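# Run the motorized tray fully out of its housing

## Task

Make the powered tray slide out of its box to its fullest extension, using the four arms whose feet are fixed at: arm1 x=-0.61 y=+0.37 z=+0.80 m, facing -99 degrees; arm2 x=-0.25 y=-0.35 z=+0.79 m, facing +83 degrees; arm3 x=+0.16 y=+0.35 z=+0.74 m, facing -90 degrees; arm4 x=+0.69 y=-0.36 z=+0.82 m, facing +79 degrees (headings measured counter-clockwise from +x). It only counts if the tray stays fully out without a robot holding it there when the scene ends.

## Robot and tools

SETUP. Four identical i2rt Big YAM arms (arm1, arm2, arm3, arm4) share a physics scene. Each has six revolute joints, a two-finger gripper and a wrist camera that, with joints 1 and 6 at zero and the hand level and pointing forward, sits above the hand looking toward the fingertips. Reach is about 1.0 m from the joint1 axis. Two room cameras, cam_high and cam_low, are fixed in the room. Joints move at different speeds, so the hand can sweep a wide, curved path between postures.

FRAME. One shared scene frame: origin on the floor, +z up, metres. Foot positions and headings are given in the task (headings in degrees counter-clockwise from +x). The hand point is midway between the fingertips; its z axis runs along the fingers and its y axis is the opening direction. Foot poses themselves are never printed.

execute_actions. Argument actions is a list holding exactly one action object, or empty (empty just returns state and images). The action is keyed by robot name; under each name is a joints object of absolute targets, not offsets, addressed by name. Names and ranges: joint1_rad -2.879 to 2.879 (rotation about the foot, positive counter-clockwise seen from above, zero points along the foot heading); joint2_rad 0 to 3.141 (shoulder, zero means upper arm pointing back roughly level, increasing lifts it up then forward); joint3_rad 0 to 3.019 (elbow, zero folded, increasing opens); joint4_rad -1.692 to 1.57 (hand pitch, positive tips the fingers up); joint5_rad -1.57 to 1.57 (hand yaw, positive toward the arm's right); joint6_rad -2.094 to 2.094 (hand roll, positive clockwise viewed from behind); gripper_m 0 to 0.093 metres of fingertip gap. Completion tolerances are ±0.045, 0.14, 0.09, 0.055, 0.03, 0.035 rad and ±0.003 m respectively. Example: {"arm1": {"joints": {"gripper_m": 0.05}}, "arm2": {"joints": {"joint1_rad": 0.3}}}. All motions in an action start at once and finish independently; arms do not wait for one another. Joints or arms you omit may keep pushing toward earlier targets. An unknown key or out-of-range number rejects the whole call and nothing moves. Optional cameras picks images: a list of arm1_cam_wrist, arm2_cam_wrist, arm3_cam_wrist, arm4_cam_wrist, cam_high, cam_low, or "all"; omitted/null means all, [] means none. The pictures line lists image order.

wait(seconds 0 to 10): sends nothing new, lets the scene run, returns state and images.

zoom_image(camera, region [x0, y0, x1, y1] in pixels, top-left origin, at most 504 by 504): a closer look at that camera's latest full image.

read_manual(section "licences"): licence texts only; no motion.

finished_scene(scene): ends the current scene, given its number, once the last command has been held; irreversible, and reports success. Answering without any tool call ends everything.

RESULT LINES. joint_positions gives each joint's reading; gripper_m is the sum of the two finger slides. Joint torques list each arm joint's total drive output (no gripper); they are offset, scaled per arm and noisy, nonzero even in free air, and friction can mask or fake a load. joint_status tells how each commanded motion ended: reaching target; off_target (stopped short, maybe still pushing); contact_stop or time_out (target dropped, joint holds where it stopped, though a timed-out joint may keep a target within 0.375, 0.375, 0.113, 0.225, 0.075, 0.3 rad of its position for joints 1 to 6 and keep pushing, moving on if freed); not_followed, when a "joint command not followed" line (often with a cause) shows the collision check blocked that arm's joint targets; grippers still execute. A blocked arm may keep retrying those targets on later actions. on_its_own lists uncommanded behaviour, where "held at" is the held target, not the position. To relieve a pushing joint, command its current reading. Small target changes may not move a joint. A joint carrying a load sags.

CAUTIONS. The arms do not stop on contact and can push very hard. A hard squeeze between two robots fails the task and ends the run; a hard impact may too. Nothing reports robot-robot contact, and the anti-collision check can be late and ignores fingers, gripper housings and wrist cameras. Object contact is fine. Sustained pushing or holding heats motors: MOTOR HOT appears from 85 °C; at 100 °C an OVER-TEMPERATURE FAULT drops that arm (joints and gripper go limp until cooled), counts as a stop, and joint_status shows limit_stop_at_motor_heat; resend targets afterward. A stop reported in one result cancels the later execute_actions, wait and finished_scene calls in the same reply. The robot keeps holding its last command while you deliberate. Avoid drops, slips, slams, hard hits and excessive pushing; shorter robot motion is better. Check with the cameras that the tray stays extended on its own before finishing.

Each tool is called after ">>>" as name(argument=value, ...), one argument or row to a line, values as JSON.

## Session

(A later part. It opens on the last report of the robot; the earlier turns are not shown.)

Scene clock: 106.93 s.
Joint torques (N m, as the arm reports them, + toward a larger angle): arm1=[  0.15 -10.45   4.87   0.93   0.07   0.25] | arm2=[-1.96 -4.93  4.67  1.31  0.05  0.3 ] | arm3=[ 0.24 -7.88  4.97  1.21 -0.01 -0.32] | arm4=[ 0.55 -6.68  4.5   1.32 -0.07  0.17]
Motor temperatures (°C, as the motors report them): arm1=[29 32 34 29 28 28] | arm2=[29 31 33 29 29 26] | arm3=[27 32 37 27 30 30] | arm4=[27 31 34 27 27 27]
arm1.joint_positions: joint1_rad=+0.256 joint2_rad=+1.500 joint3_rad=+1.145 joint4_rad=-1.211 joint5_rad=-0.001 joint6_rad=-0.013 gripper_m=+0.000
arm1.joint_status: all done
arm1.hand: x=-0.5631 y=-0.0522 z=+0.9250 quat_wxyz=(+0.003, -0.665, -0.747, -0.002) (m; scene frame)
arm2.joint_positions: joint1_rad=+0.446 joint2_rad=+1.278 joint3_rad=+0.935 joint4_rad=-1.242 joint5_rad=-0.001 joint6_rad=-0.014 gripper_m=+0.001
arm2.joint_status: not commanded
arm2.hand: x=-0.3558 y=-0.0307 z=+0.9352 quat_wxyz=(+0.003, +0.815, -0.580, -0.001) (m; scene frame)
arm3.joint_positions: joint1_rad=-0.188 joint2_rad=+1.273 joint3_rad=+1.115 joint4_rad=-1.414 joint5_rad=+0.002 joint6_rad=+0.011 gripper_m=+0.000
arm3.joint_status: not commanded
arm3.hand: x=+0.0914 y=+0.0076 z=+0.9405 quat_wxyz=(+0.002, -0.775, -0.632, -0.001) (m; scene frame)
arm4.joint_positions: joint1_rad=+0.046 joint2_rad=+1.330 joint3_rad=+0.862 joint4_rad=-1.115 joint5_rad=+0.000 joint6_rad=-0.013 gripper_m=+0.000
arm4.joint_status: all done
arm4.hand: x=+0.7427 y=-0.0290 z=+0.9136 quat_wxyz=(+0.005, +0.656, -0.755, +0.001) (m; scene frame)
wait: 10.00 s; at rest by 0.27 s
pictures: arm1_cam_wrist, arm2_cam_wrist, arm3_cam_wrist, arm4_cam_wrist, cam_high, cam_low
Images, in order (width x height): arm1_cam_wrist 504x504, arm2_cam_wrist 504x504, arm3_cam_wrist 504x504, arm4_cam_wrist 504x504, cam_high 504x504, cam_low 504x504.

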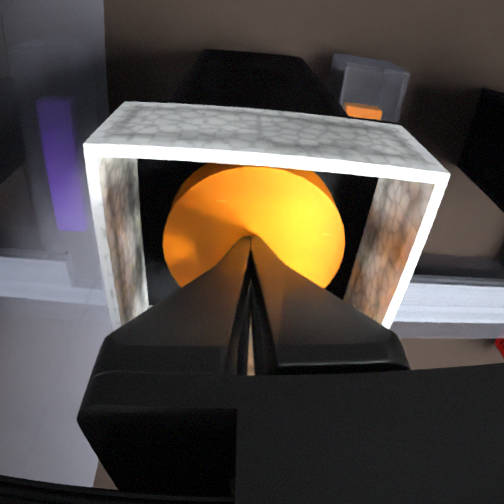

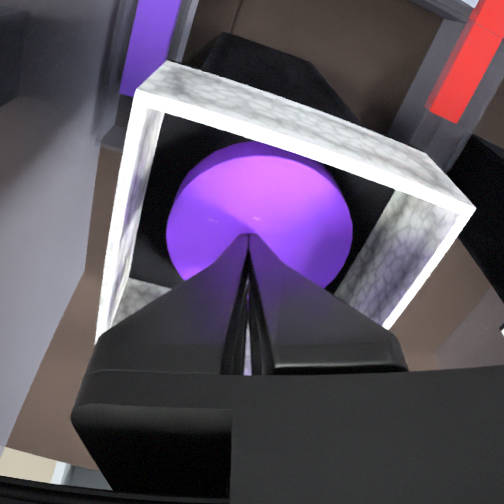

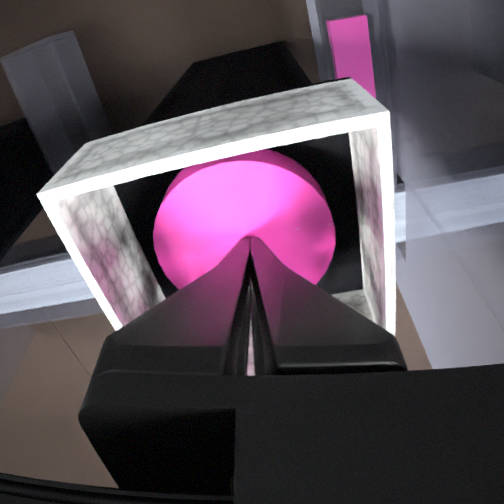

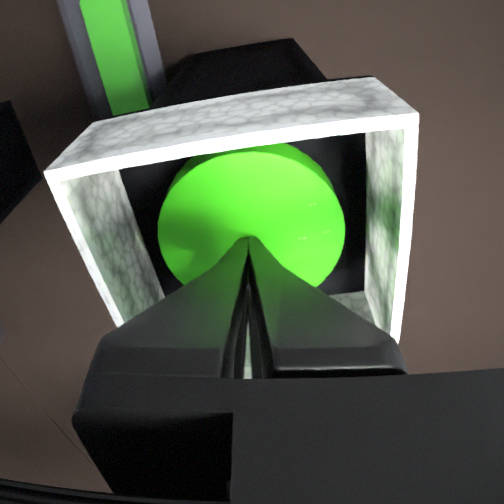

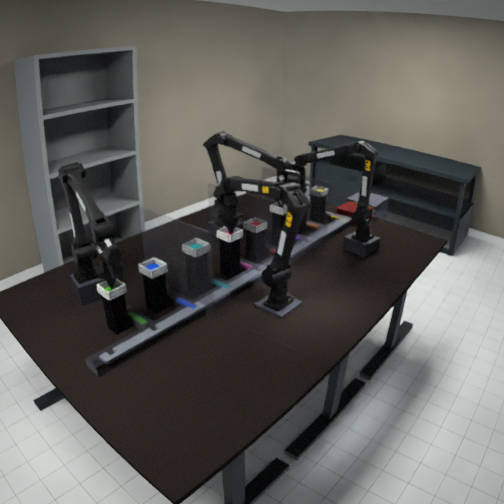

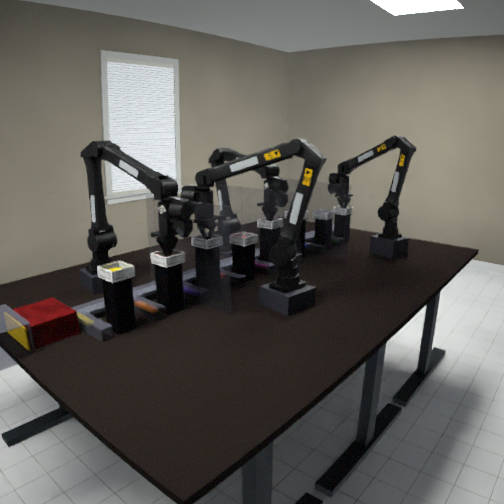

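>>> wait(
  seconds=10,
)

>>> execute_actions(
  actions=[
    {"arm1":{"joints":{"joint2_rad":1.48,"joint3_rad":1.33,"joint4_rad":-1.37}},"arm2":{"joints":{"joint2_rad":1.24,"joint3_rad":1.09,"joint4_rad":-1.37}},"arm3":{"joints":{"joint2_rad":1.29,"joint3_rad":1.31,"joint4_rad":-1.57}},"arm4":{"joints":{"joint2_rad":1.29,"joint3_rad":1.02,"joint4_rad":-1.27}}},
  ],
  cameras=[],
)

>>> execute_actions(
  actions=[
    {"arm1":{"joints":{"joint1_rad":-0.245,"joint4_rad":-1.28}},"arm2":{"joints":{"joint1_rad":-0.213}},"arm3":{"joints":{"joint1_rad":0.415}},"arm4":{"joints":{"joint1_rad":0.68,"joint4_rad":-1.2}}},
  ],
  cameras=[],
)

>>> execute_actions(
  actions=[
    {"arm1":{"joints":{"joint2_rad":1.63,"joint3_rad":1.21,"joint4_rad":-1.21}},"arm2":{"joints":{"joint2_rad":1.37,"joint3_rad":0.855,"joint4_rad":-1.135}},"arm3":{"joints":{"joint2_rad":1.365,"joint3_rad":1.14,"joint4_rad":-1.42}},"arm4":{"joints":{"joint2_rad":1.445,"joint3_rad":0.9,"joint4_rad":-1.1}}},
  ],
  cameras=[],
)

>>> wait(
  seconds=10,
)

>>> wait(
  seconds=9,
)

Scene clock: 131.00 s.
Joint torques (N m, as the arm reports them, + toward a larger angle): arm1=[  1.42 -10.33   4.71   0.78   0.07   0.22] | arm2=[-1.97 -4.8   4.66  1.31  0.06  0.3 ] | arm3=[ 0.41 -8.26  5.06  1.09  0.02 -0.31] | arm4=[ 0.48 -6.54  4.53  1.36 -0.06  0.17]
Motor temperatures (°C, as the motors report them): arm1=[29 33 34 29 28 28] | arm2=[29 31 33 29 29 26] | arm3=[27 32 37 27 30 30] | arm4=[27 31 34 27 27 27]
arm1.joint_positions: joint1_rad=+0.256 joint2_rad=+1.500 joint3_rad=+1.145 joint4_rad=-1.211 joint5_rad=-0.001 joint6_rad=-0.013 gripper_m=+0.000
arm1.joint_status: all done
arm1.hand: x=-0.5631 y=-0.0522 z=+0.9250 quat_wxyz=(+0.003, -0.665, -0.747, -0.002) (m; scene frame)
arm2.joint_positions: joint1_rad=+0.446 joint2_rad=+1.278 joint3_rad=+0.935 joint4_rad=-1.242 joint5_rad=-0.001 joint6_rad=-0.014 gripper_m=+0.001
arm2.joint_status: not commanded
arm2.hand: x=-0.3558 y=-0.0307 z=+0.9352 quat_wxyz=(+0.003, +0.815, -0.580, -0.001) (m; scene frame)
arm3.joint_positions: joint1_rad=-0.188 joint2_rad=+1.273 joint3_rad=+1.115 joint4_rad=-1.414 joint5_rad=+0.002 joint6_rad=+0.011 gripper_m=+0.000
arm3.joint_status: not commanded
arm3.hand: x=+0.0914 y=+0.0076 z=+0.9405 quat_wxyz=(+0.002, -0.775, -0.632, -0.001) (m; scene frame)
arm4.joint_positions: joint1_rad=+0.046 joint2_rad=+1.330 joint3_rad=+0.862 joint4_rad=-1.115 joint5_rad=+0.000 joint6_rad=-0.013 gripper_m=+0.000
arm4.joint_status: all done
arm4.hand: x=+0.7427 y=-0.0290 z=+0.9136 quat_wxyz=(+0.005, +0.656, -0.755, +0.001) (m; scene frame)
wait: 10.00 s; at rest from the start
pictures: arm1_cam_wrist, arm2_cam_wrist, arm3_cam_wrist, arm4_cam_wrist, cam_high, cam_low
Images, in order (width x height): arm1_cam_wrist 504x504, arm2_cam_wrist 504x504, arm3_cam_wrist 504x504, arm4_cam_wrist 504x504, cam_high 504x504, cam_low 504x504.

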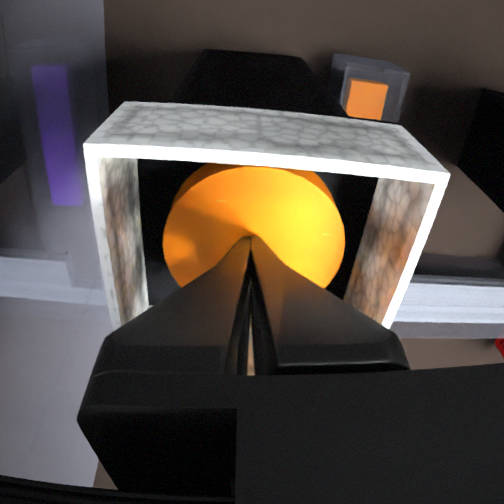

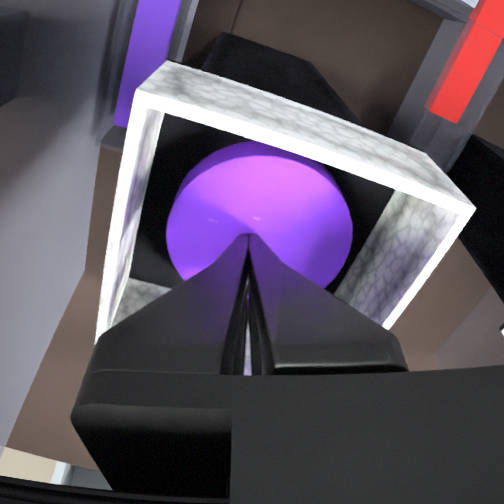

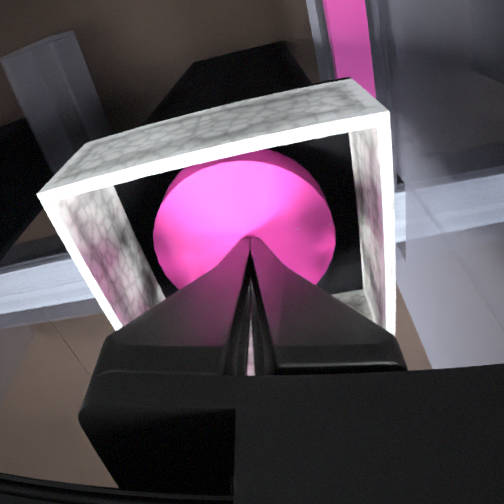

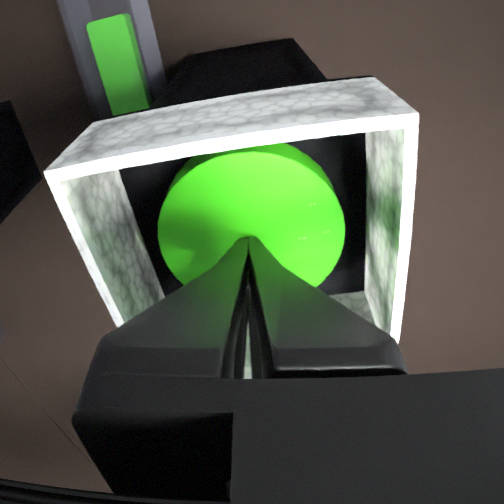

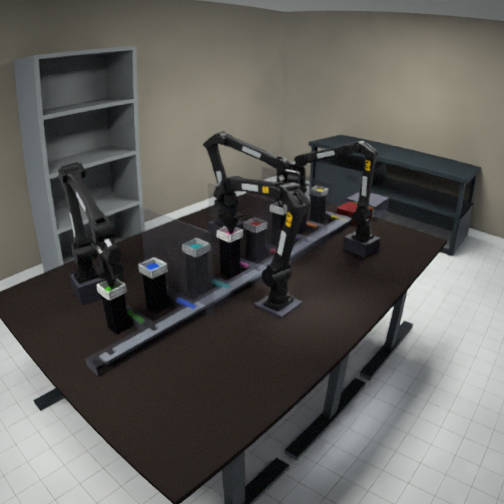

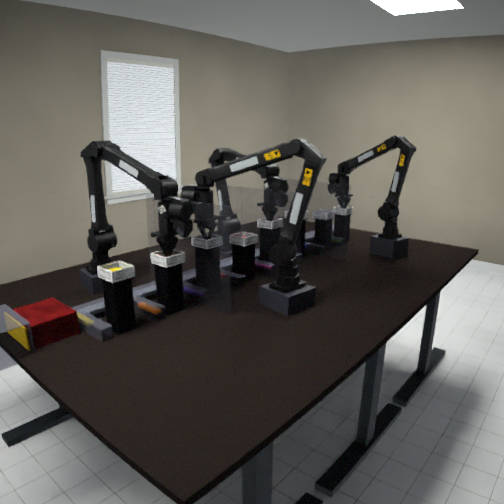

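Scene clock: 132.03 s.
Joint torques (N m, as the arm reports them, + toward a larger angle): arm1=[  0.63 -13.51  12.54   0.02   0.12   0.21] | arm2=[-2.05 -7.37 11.3   0.21  0.05  0.3 ] | arm3=[  0.1  -10.1   11.09  -0.18  -0.02  -0.33] | arm4=[ 0.61 -9.83 10.57  0.14 -0.06  0.17]
Motor temperatures (°C, as the motors report them): arm1=[29 33 34 29 28 28] | arm2=[29 31 34 29 29 26] | arm3=[27 32 37 27 30 30] | arm4=[27 31 35 27 27 27]
arm1.joint_positions: joint1_rad=+0.256 joint2_rad=+1.484 joint3_rad=+1.285 joint4_rad=-1.358 joint5_rad=-0.001 joint6_rad=-0.013 gripper_m=+0.000
arm1.joint_status: all done
arm1.hand: x=-0.5617 y=-0.0650 z=+0.9824 quat_wxyz=(+0.000, -0.665, -0.747, +0.001) (m; scene frame)
arm2.joint_positions: joint1_rad=+0.446 joint2_rad=+1.245 joint3_rad=+1.045 joint4_rad=-1.362 joint5_rad=-0.001 joint6_rad=-0.014 gripper_m=+0.001
arm2.joint_status: all done
arm2.hand: x=-0.3578 y=-0.0239 z=+0.9862 quat_wxyz=(-0.004, +0.814, -0.580, -0.010) (m; scene frame)
arm3.joint_positions: joint1_rad=-0.188 joint2_rad=+1.277 joint3_rad=+1.277 joint4_rad=-1.554 joint5_rad=+0.002 joint6_rad=+0.011 gripper_m=+0.000
arm3.joint_status: all done
arm3.hand: x=+0.0893 y=-0.0032 z=+1.0008 quat_wxyz=(-0.004, -0.775, -0.632, +0.006) (m; scene frame)
arm4.joint_positions: joint1_rad=+0.046 joint2_rad=+1.289 joint3_rad=+0.988 joint4_rad=-1.259 joint5_rad=+0.000 joint6_rad=-0.013 gripper_m=+0.000
arm4.joint_status: all done
arm4.hand: x=+0.7452 y=-0.0152 z=+0.9714 quat_wxyz=(-0.004, +0.656, -0.755, -0.007) (m; scene frame)
pictures: none
No camera images: the call's "cameras" was empty. Leave "cameras" out to get every camera's image.

Scene clock: 133.27 s.
Joint torques (N m, as the arm reports them, + toward a larger angle): arm1=[  2.54 -13.85  12.56   0.97   0.     0.22] | arm2=[-1.13 -7.96 11.16  0.18  0.05  0.3 ] | arm3=[ 0.24 -9.68 11.   -0.04  0.02 -0.31] | arm4=[ 1.76 -9.95 10.63  1.25 -0.06  0.17]
Motor temperatures (°C, as the motors report them): arm1=[29 33 35 29 28 28] | arm2=[29 31 34 29 29 26] | arm3=[27 32 38 27 30 30] | arm4=[27 31 36 27 27 27]
arm1.joint_positions: joint1_rad=-0.252 joint2_rad=+1.484 joint3_rad=+1.285 joint4_rad=-1.291 joint5_rad=+0.001 joint6_rad=-0.013 gripper_m=+0.000
arm1.joint_status: all done
arm1.hand: x=-0.7843 y=-0.0468 z=+0.9840 quat_wxyz=(-0.016, -0.831, -0.555, +0.032) (m; scene frame)
arm2.joint_positions: joint1_rad=-0.214 joint2_rad=+1.245 joint3_rad=+1.045 joint4_rad=-1.362 joint5_rad=-0.001 joint6_rad=-0.014 gripper_m=+0.001
arm2.joint_status: all done
arm2.hand: x=-0.1365 y=-0.0264 z=+0.9842 quat_wxyz=(-0.003, +0.583, -0.813, -0.010) (m; scene frame)
arm3.joint_positions: joint1_rad=+0.417 joint2_rad=+1.279 joint3_rad=+1.277 joint4_rad=-1.554 joint5_rad=+0.002 joint6_rad=+0.010 gripper_m=+0.000
arm3.joint_status: all done
arm3.hand: x=+0.3045 y=+0.0199 z=+1.0004 quat_wxyz=(-0.005, -0.552, -0.834, +0.003) (m; scene frame)
arm4.joint_positions: joint1_rad=+0.674 joint2_rad=+1.289 joint3_rad=+0.988 joint4_rad=-1.209 joint5_rad=+0.000 joint6_rad=-0.013 gripper_m=+0.000
arm4.joint_status: all done
arm4.hand: x=+0.5265 y=-0.0389 z=+0.9729 quat_wxyz=(-0.017, +0.857, -0.515, -0.029) (m; scene frame)
pictures: none
No camera images: the call's "cameras" was empty. Leave "cameras" out to get every camera's image.

Scene clock: 134.17 s.
Joint torques (N m, as the arm reports them, + toward a larger angle): arm1=[  2.8  -10.8    5.44   0.78   0.02   0.22] | arm2=[-1.27 -5.53  4.23  0.85  0.05  0.3 ] | arm3=[ 0.1  -9.1   5.13  1.06  0.01 -0.33] | arm4=[ 1.64 -7.35  4.86  0.88 -0.06  0.17]
Motor temperatures (°C, as the motors report them): arm1=[29 33 35 29 28 28] | arm2=[29 31 34 29 29 26] | arm3=[27 32 38 27 30 30] | arm4=[27 31 36 27 27 27]
arm1.joint_positions: joint1_rad=-0.252 joint2_rad=+1.583 joint3_rad=+1.247 joint4_rad=-1.215 joint5_rad=+0.001 joint6_rad=-0.013 gripper_m=+0.000
arm1.joint_status: all done
arm1.hand: x=-0.7881 y=-0.0549 z=+0.9281 quat_wxyz=(+0.000, -0.831, -0.556, +0.007) (m; scene frame)
arm2.joint_positions: joint1_rad=-0.214 joint2_rad=+1.338 joint3_rad=+0.903 joint4_rad=-1.143 joint5_rad=-0.001 joint6_rad=-0.014 gripper_m=+0.001
arm2.joint_status: all done
arm2.hand: x=-0.1360 y=-0.0221 z=+0.9026 quat_wxyz=(+0.004, +0.583, -0.813, -0.005) (m; scene frame)
arm3.joint_positions: joint1_rad=+0.417 joint2_rad=+1.327 joint3_rad=+1.185 joint4_rad=-1.431 joint5_rad=+0.001 joint6_rad=+0.010 gripper_m=+0.000
arm3.joint_status: all done
arm3.hand: x=+0.3087 y=+0.0106 z=+0.9485 quat_wxyz=(+0.002, -0.552, -0.834, -0.002) (m; scene frame)
arm4.joint_positions: joint1_rad=+0.674 joint2_rad=+1.398 joint3_rad=+0.938 joint4_rad=-1.105 joint5_rad=+0.000 joint6_rad=-0.012 gripper_m=+0.000
arm4.joint_status: all done
arm4.hand: x=+0.5235 y=-0.0333 z=+0.9183 quat_wxyz=(-0.002, +0.857, -0.515, -0.006) (m; scene frame)
pictures: none
No camera images: the call's "cameras" was empty. Leave "cameras" out to get every camera's image.

Scene clock: 144.17 s.
Joint torques (N m, as the arm reports them, + toward a larger angle): arm1=[  1.99 -11.08   5.3    0.45   0.02   0.21] | arm2=[-1.27 -5.5   4.24  0.87  0.05  0.3 ] | arm3=[ 0.45 -8.49  5.12  1.03  0.01 -0.3 ] | arm4=[ 1.63 -7.47  4.84  0.92 -0.05  0.15]
Motor temperatures (°C, as the motors report them): arm1=[29 33 35 29 28 28] | arm2=[29 31 34 29 29 26] | arm3=[27 32 37 27 30 30] | arm4=[27 31 35 27 27 27]
arm1.joint_positions: joint1_rad=-0.252 joint2_rad=+1.583 joint3_rad=+1.247 joint4_rad=-1.215 joint5_rad=+0.001 joint6_rad=-0.013 gripper_m=+0.000
arm1.joint_status: all done
arm1.hand: x=-0.7881 y=-0.0549 z=+0.9281 quat_wxyz=(+0.000, -0.831, -0.556, +0.007) (m; scene frame)
arm2.joint_positions: joint1_rad=-0.214 joint2_rad=+1.338 joint3_rad=+0.903 joint4_rad=-1.143 joint5_rad=-0.001 joint6_rad=-0.014 gripper_m=+0.001
arm2.joint_status: all done
arm2.hand: x=-0.1360 y=-0.0221 z=+0.9026 quat_wxyz=(+0.004, +0.583, -0.813, -0.005) (m; scene frame)
arm3.joint_positions: joint1_rad=+0.417 joint2_rad=+1.327 joint3_rad=+1.185 joint4_rad=-1.431 joint5_rad=+0.001 joint6_rad=+0.010 gripper_m=+0.000
arm3.joint_status: all done
arm3.hand: x=+0.3087 y=+0.0106 z=+0.9485 quat_wxyz=(+0.002, -0.552, -0.834, -0.002) (m; scene frame)
arm4.joint_positions: joint1_rad=+0.674 joint2_rad=+1.398 joint3_rad=+0.938 joint4_rad=-1.105 joint5_rad=+0.000 joint6_rad=-0.012 gripper_m=+0.000
arm4.joint_status: all done
arm4.hand: x=+0.5235 y=-0.0333 z=+0.9183 quat_wxyz=(-0.002, +0.857, -0.515, -0.006) (m; scene frame)
wait: 10.00 s; at rest by 0.27 s
pictures: arm1_cam_wrist, arm2_cam_wrist, arm3_cam_wrist, arm4_cam_wrist, cam_high, cam_low
Images, in order (width x height): arm1_cam_wrist 504x504, arm2_cam_wrist 504x504, arm3_cam_wrist 504x504, arm4_cam_wrist 504x504, cam_high 504x504, cam_low 504x504.

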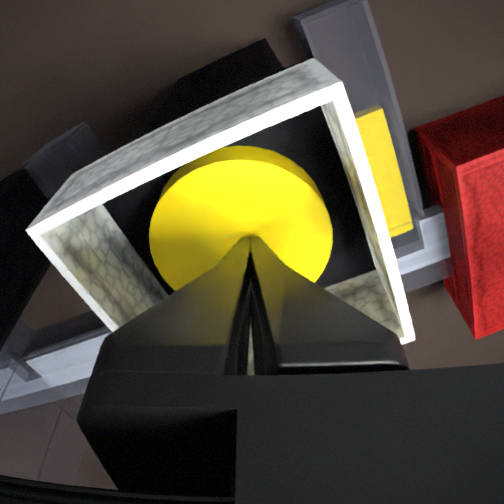

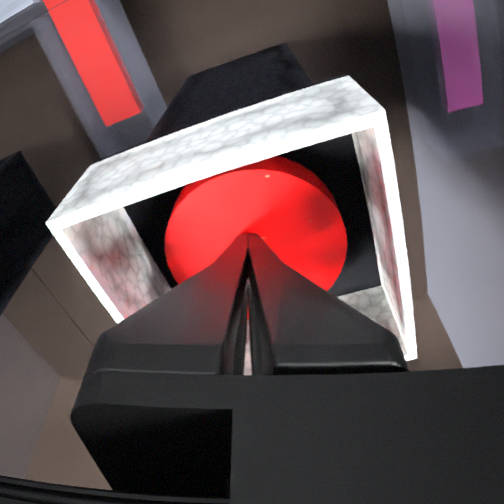

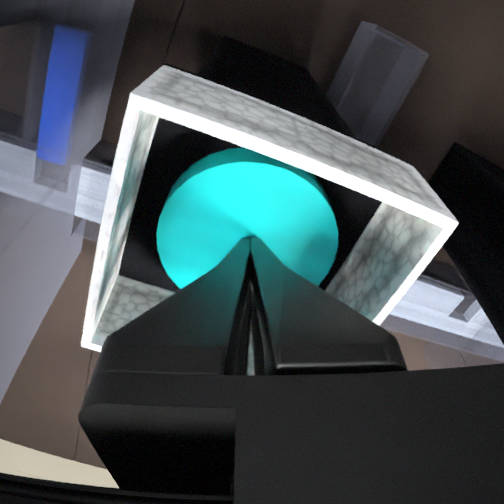

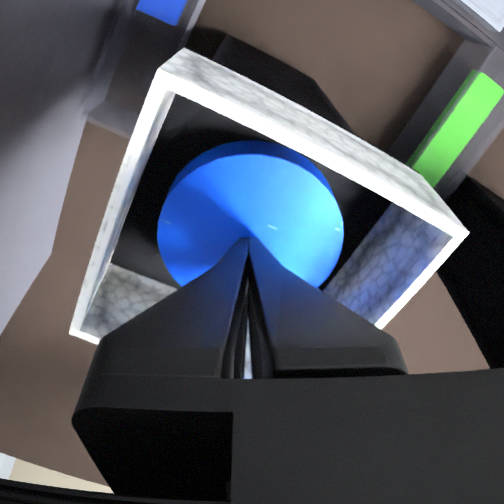

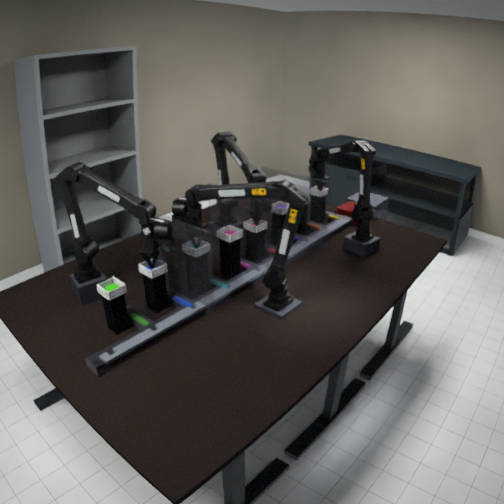

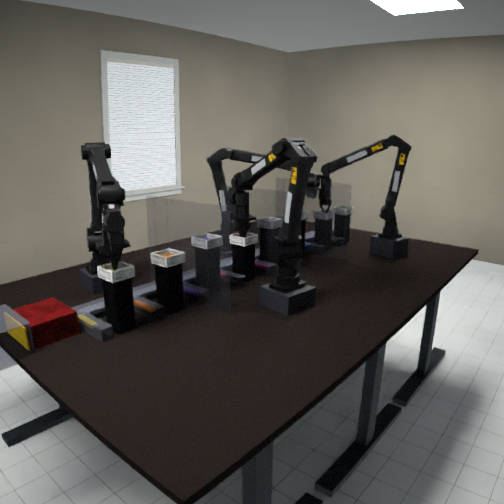

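Scene clock: 153.17 s.
Joint torques (N m, as the arm reports them, + toward a larger angle): arm1=[  1.09 -10.24   5.75   0.53   0.06   0.31] | arm2=[-1.3  -5.47  4.25  0.86  0.05  0.29] | arm3=[ 0.42 -8.63  5.11  1.07  0.   -0.34] | arm4=[ 1.64 -7.33  4.82  0.87 -0.05  0.17]
Motor temperatures (°C, as the motors report them): arm1=[29 33 35 29 28 28] | arm2=[29 31 33 29 29 26] | arm3=[27 32 37 27 30 30] | arm4=[27 31 35 27 27 27]
arm1.joint_positions: joint1_rad=-0.252 joint2_rad=+1.583 joint3_rad=+1.247 joint4_rad=-1.215 joint5_rad=+0.001 joint6_rad=-0.013 gripper_m=+0.000
arm1.joint_status: all done
arm1.hand: x=-0.7881 y=-0.0549 z=+0.9281 quat_wxyz=(+0.000, -0.831, -0.556, +0.007) (m; scene frame)
arm2.joint_positions: joint1_rad=-0.214 joint2_rad=+1.338 joint3_rad=+0.903 joint4_rad=-1.143 joint5_rad=-0.001 joint6_rad=-0.014 gripper_m=+0.001
arm2.joint_status: all done
arm2.hand: x=-0.1360 y=-0.0221 z=+0.9026 quat_wxyz=(+0.004, +0.583, -0.813, -0.005) (m; scene frame)
arm3.joint_positions: joint1_rad=+0.417 joint2_rad=+1.327 joint3_rad=+1.185 joint4_rad=-1.431 joint5_rad=+0.001 joint6_rad=+0.010 gripper_m=+0.000
arm3.joint_status: all done
arm3.hand: x=+0.3087 y=+0.0106 z=+0.9485 quat_wxyz=(+0.002, -0.552, -0.834, -0.002) (m; scene frame)
arm4.joint_positions: joint1_rad=+0.674 joint2_rad=+1.398 joint3_rad=+0.938 joint4_rad=-1.105 joint5_rad=+0.000 joint6_rad=-0.012 gripper_m=+0.000
arm4.joint_status: all done
arm4.hand: x=+0.5235 y=-0.0333 z=+0.9183 quat_wxyz=(-0.002, +0.857, -0.515, -0.006) (m; scene frame)
wait: 9.00 s; at rest by 0.27 s
pictures: arm1_cam_wrist, arm2_cam_wrist, arm3_cam_wrist, arm4_cam_wrist, cam_high, cam_low
Images, in order (width x height): arm1_cam_wrist 504x504, arm2_cam_wrist 504x504, arm3_cam_wrist 504x504, arm4_cam_wrist 504x504, cam_high 504x504, cam_low 504x504.

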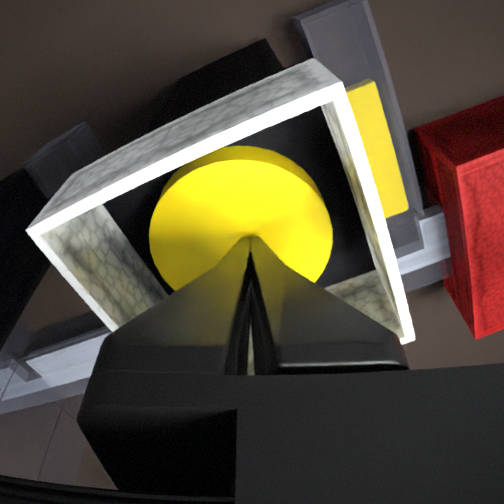

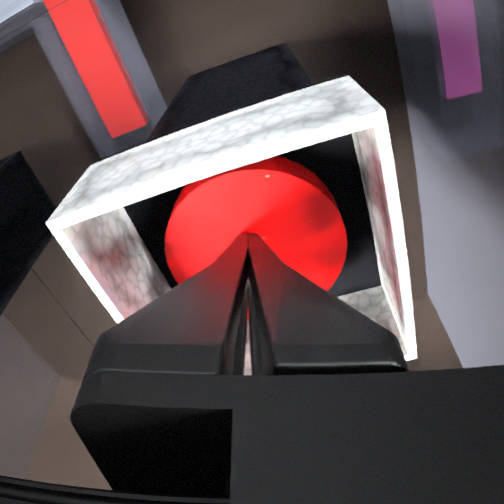

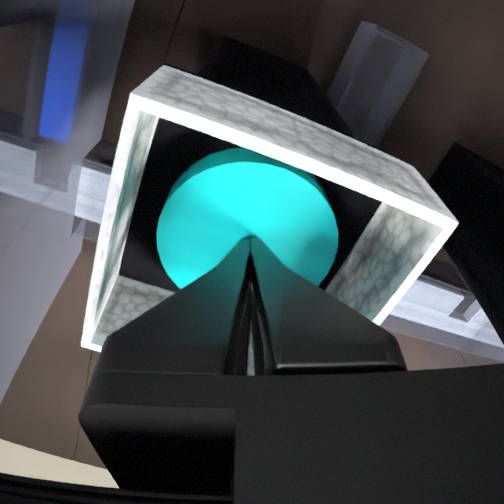

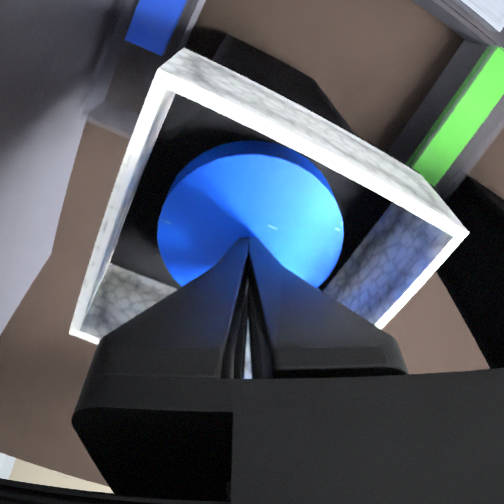

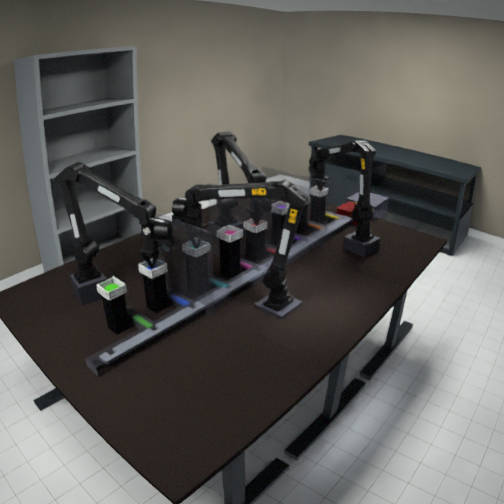

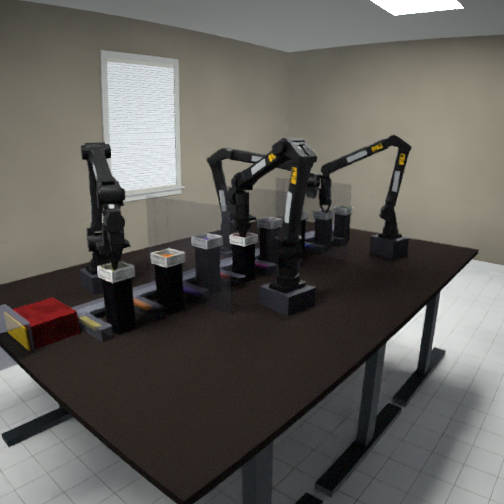

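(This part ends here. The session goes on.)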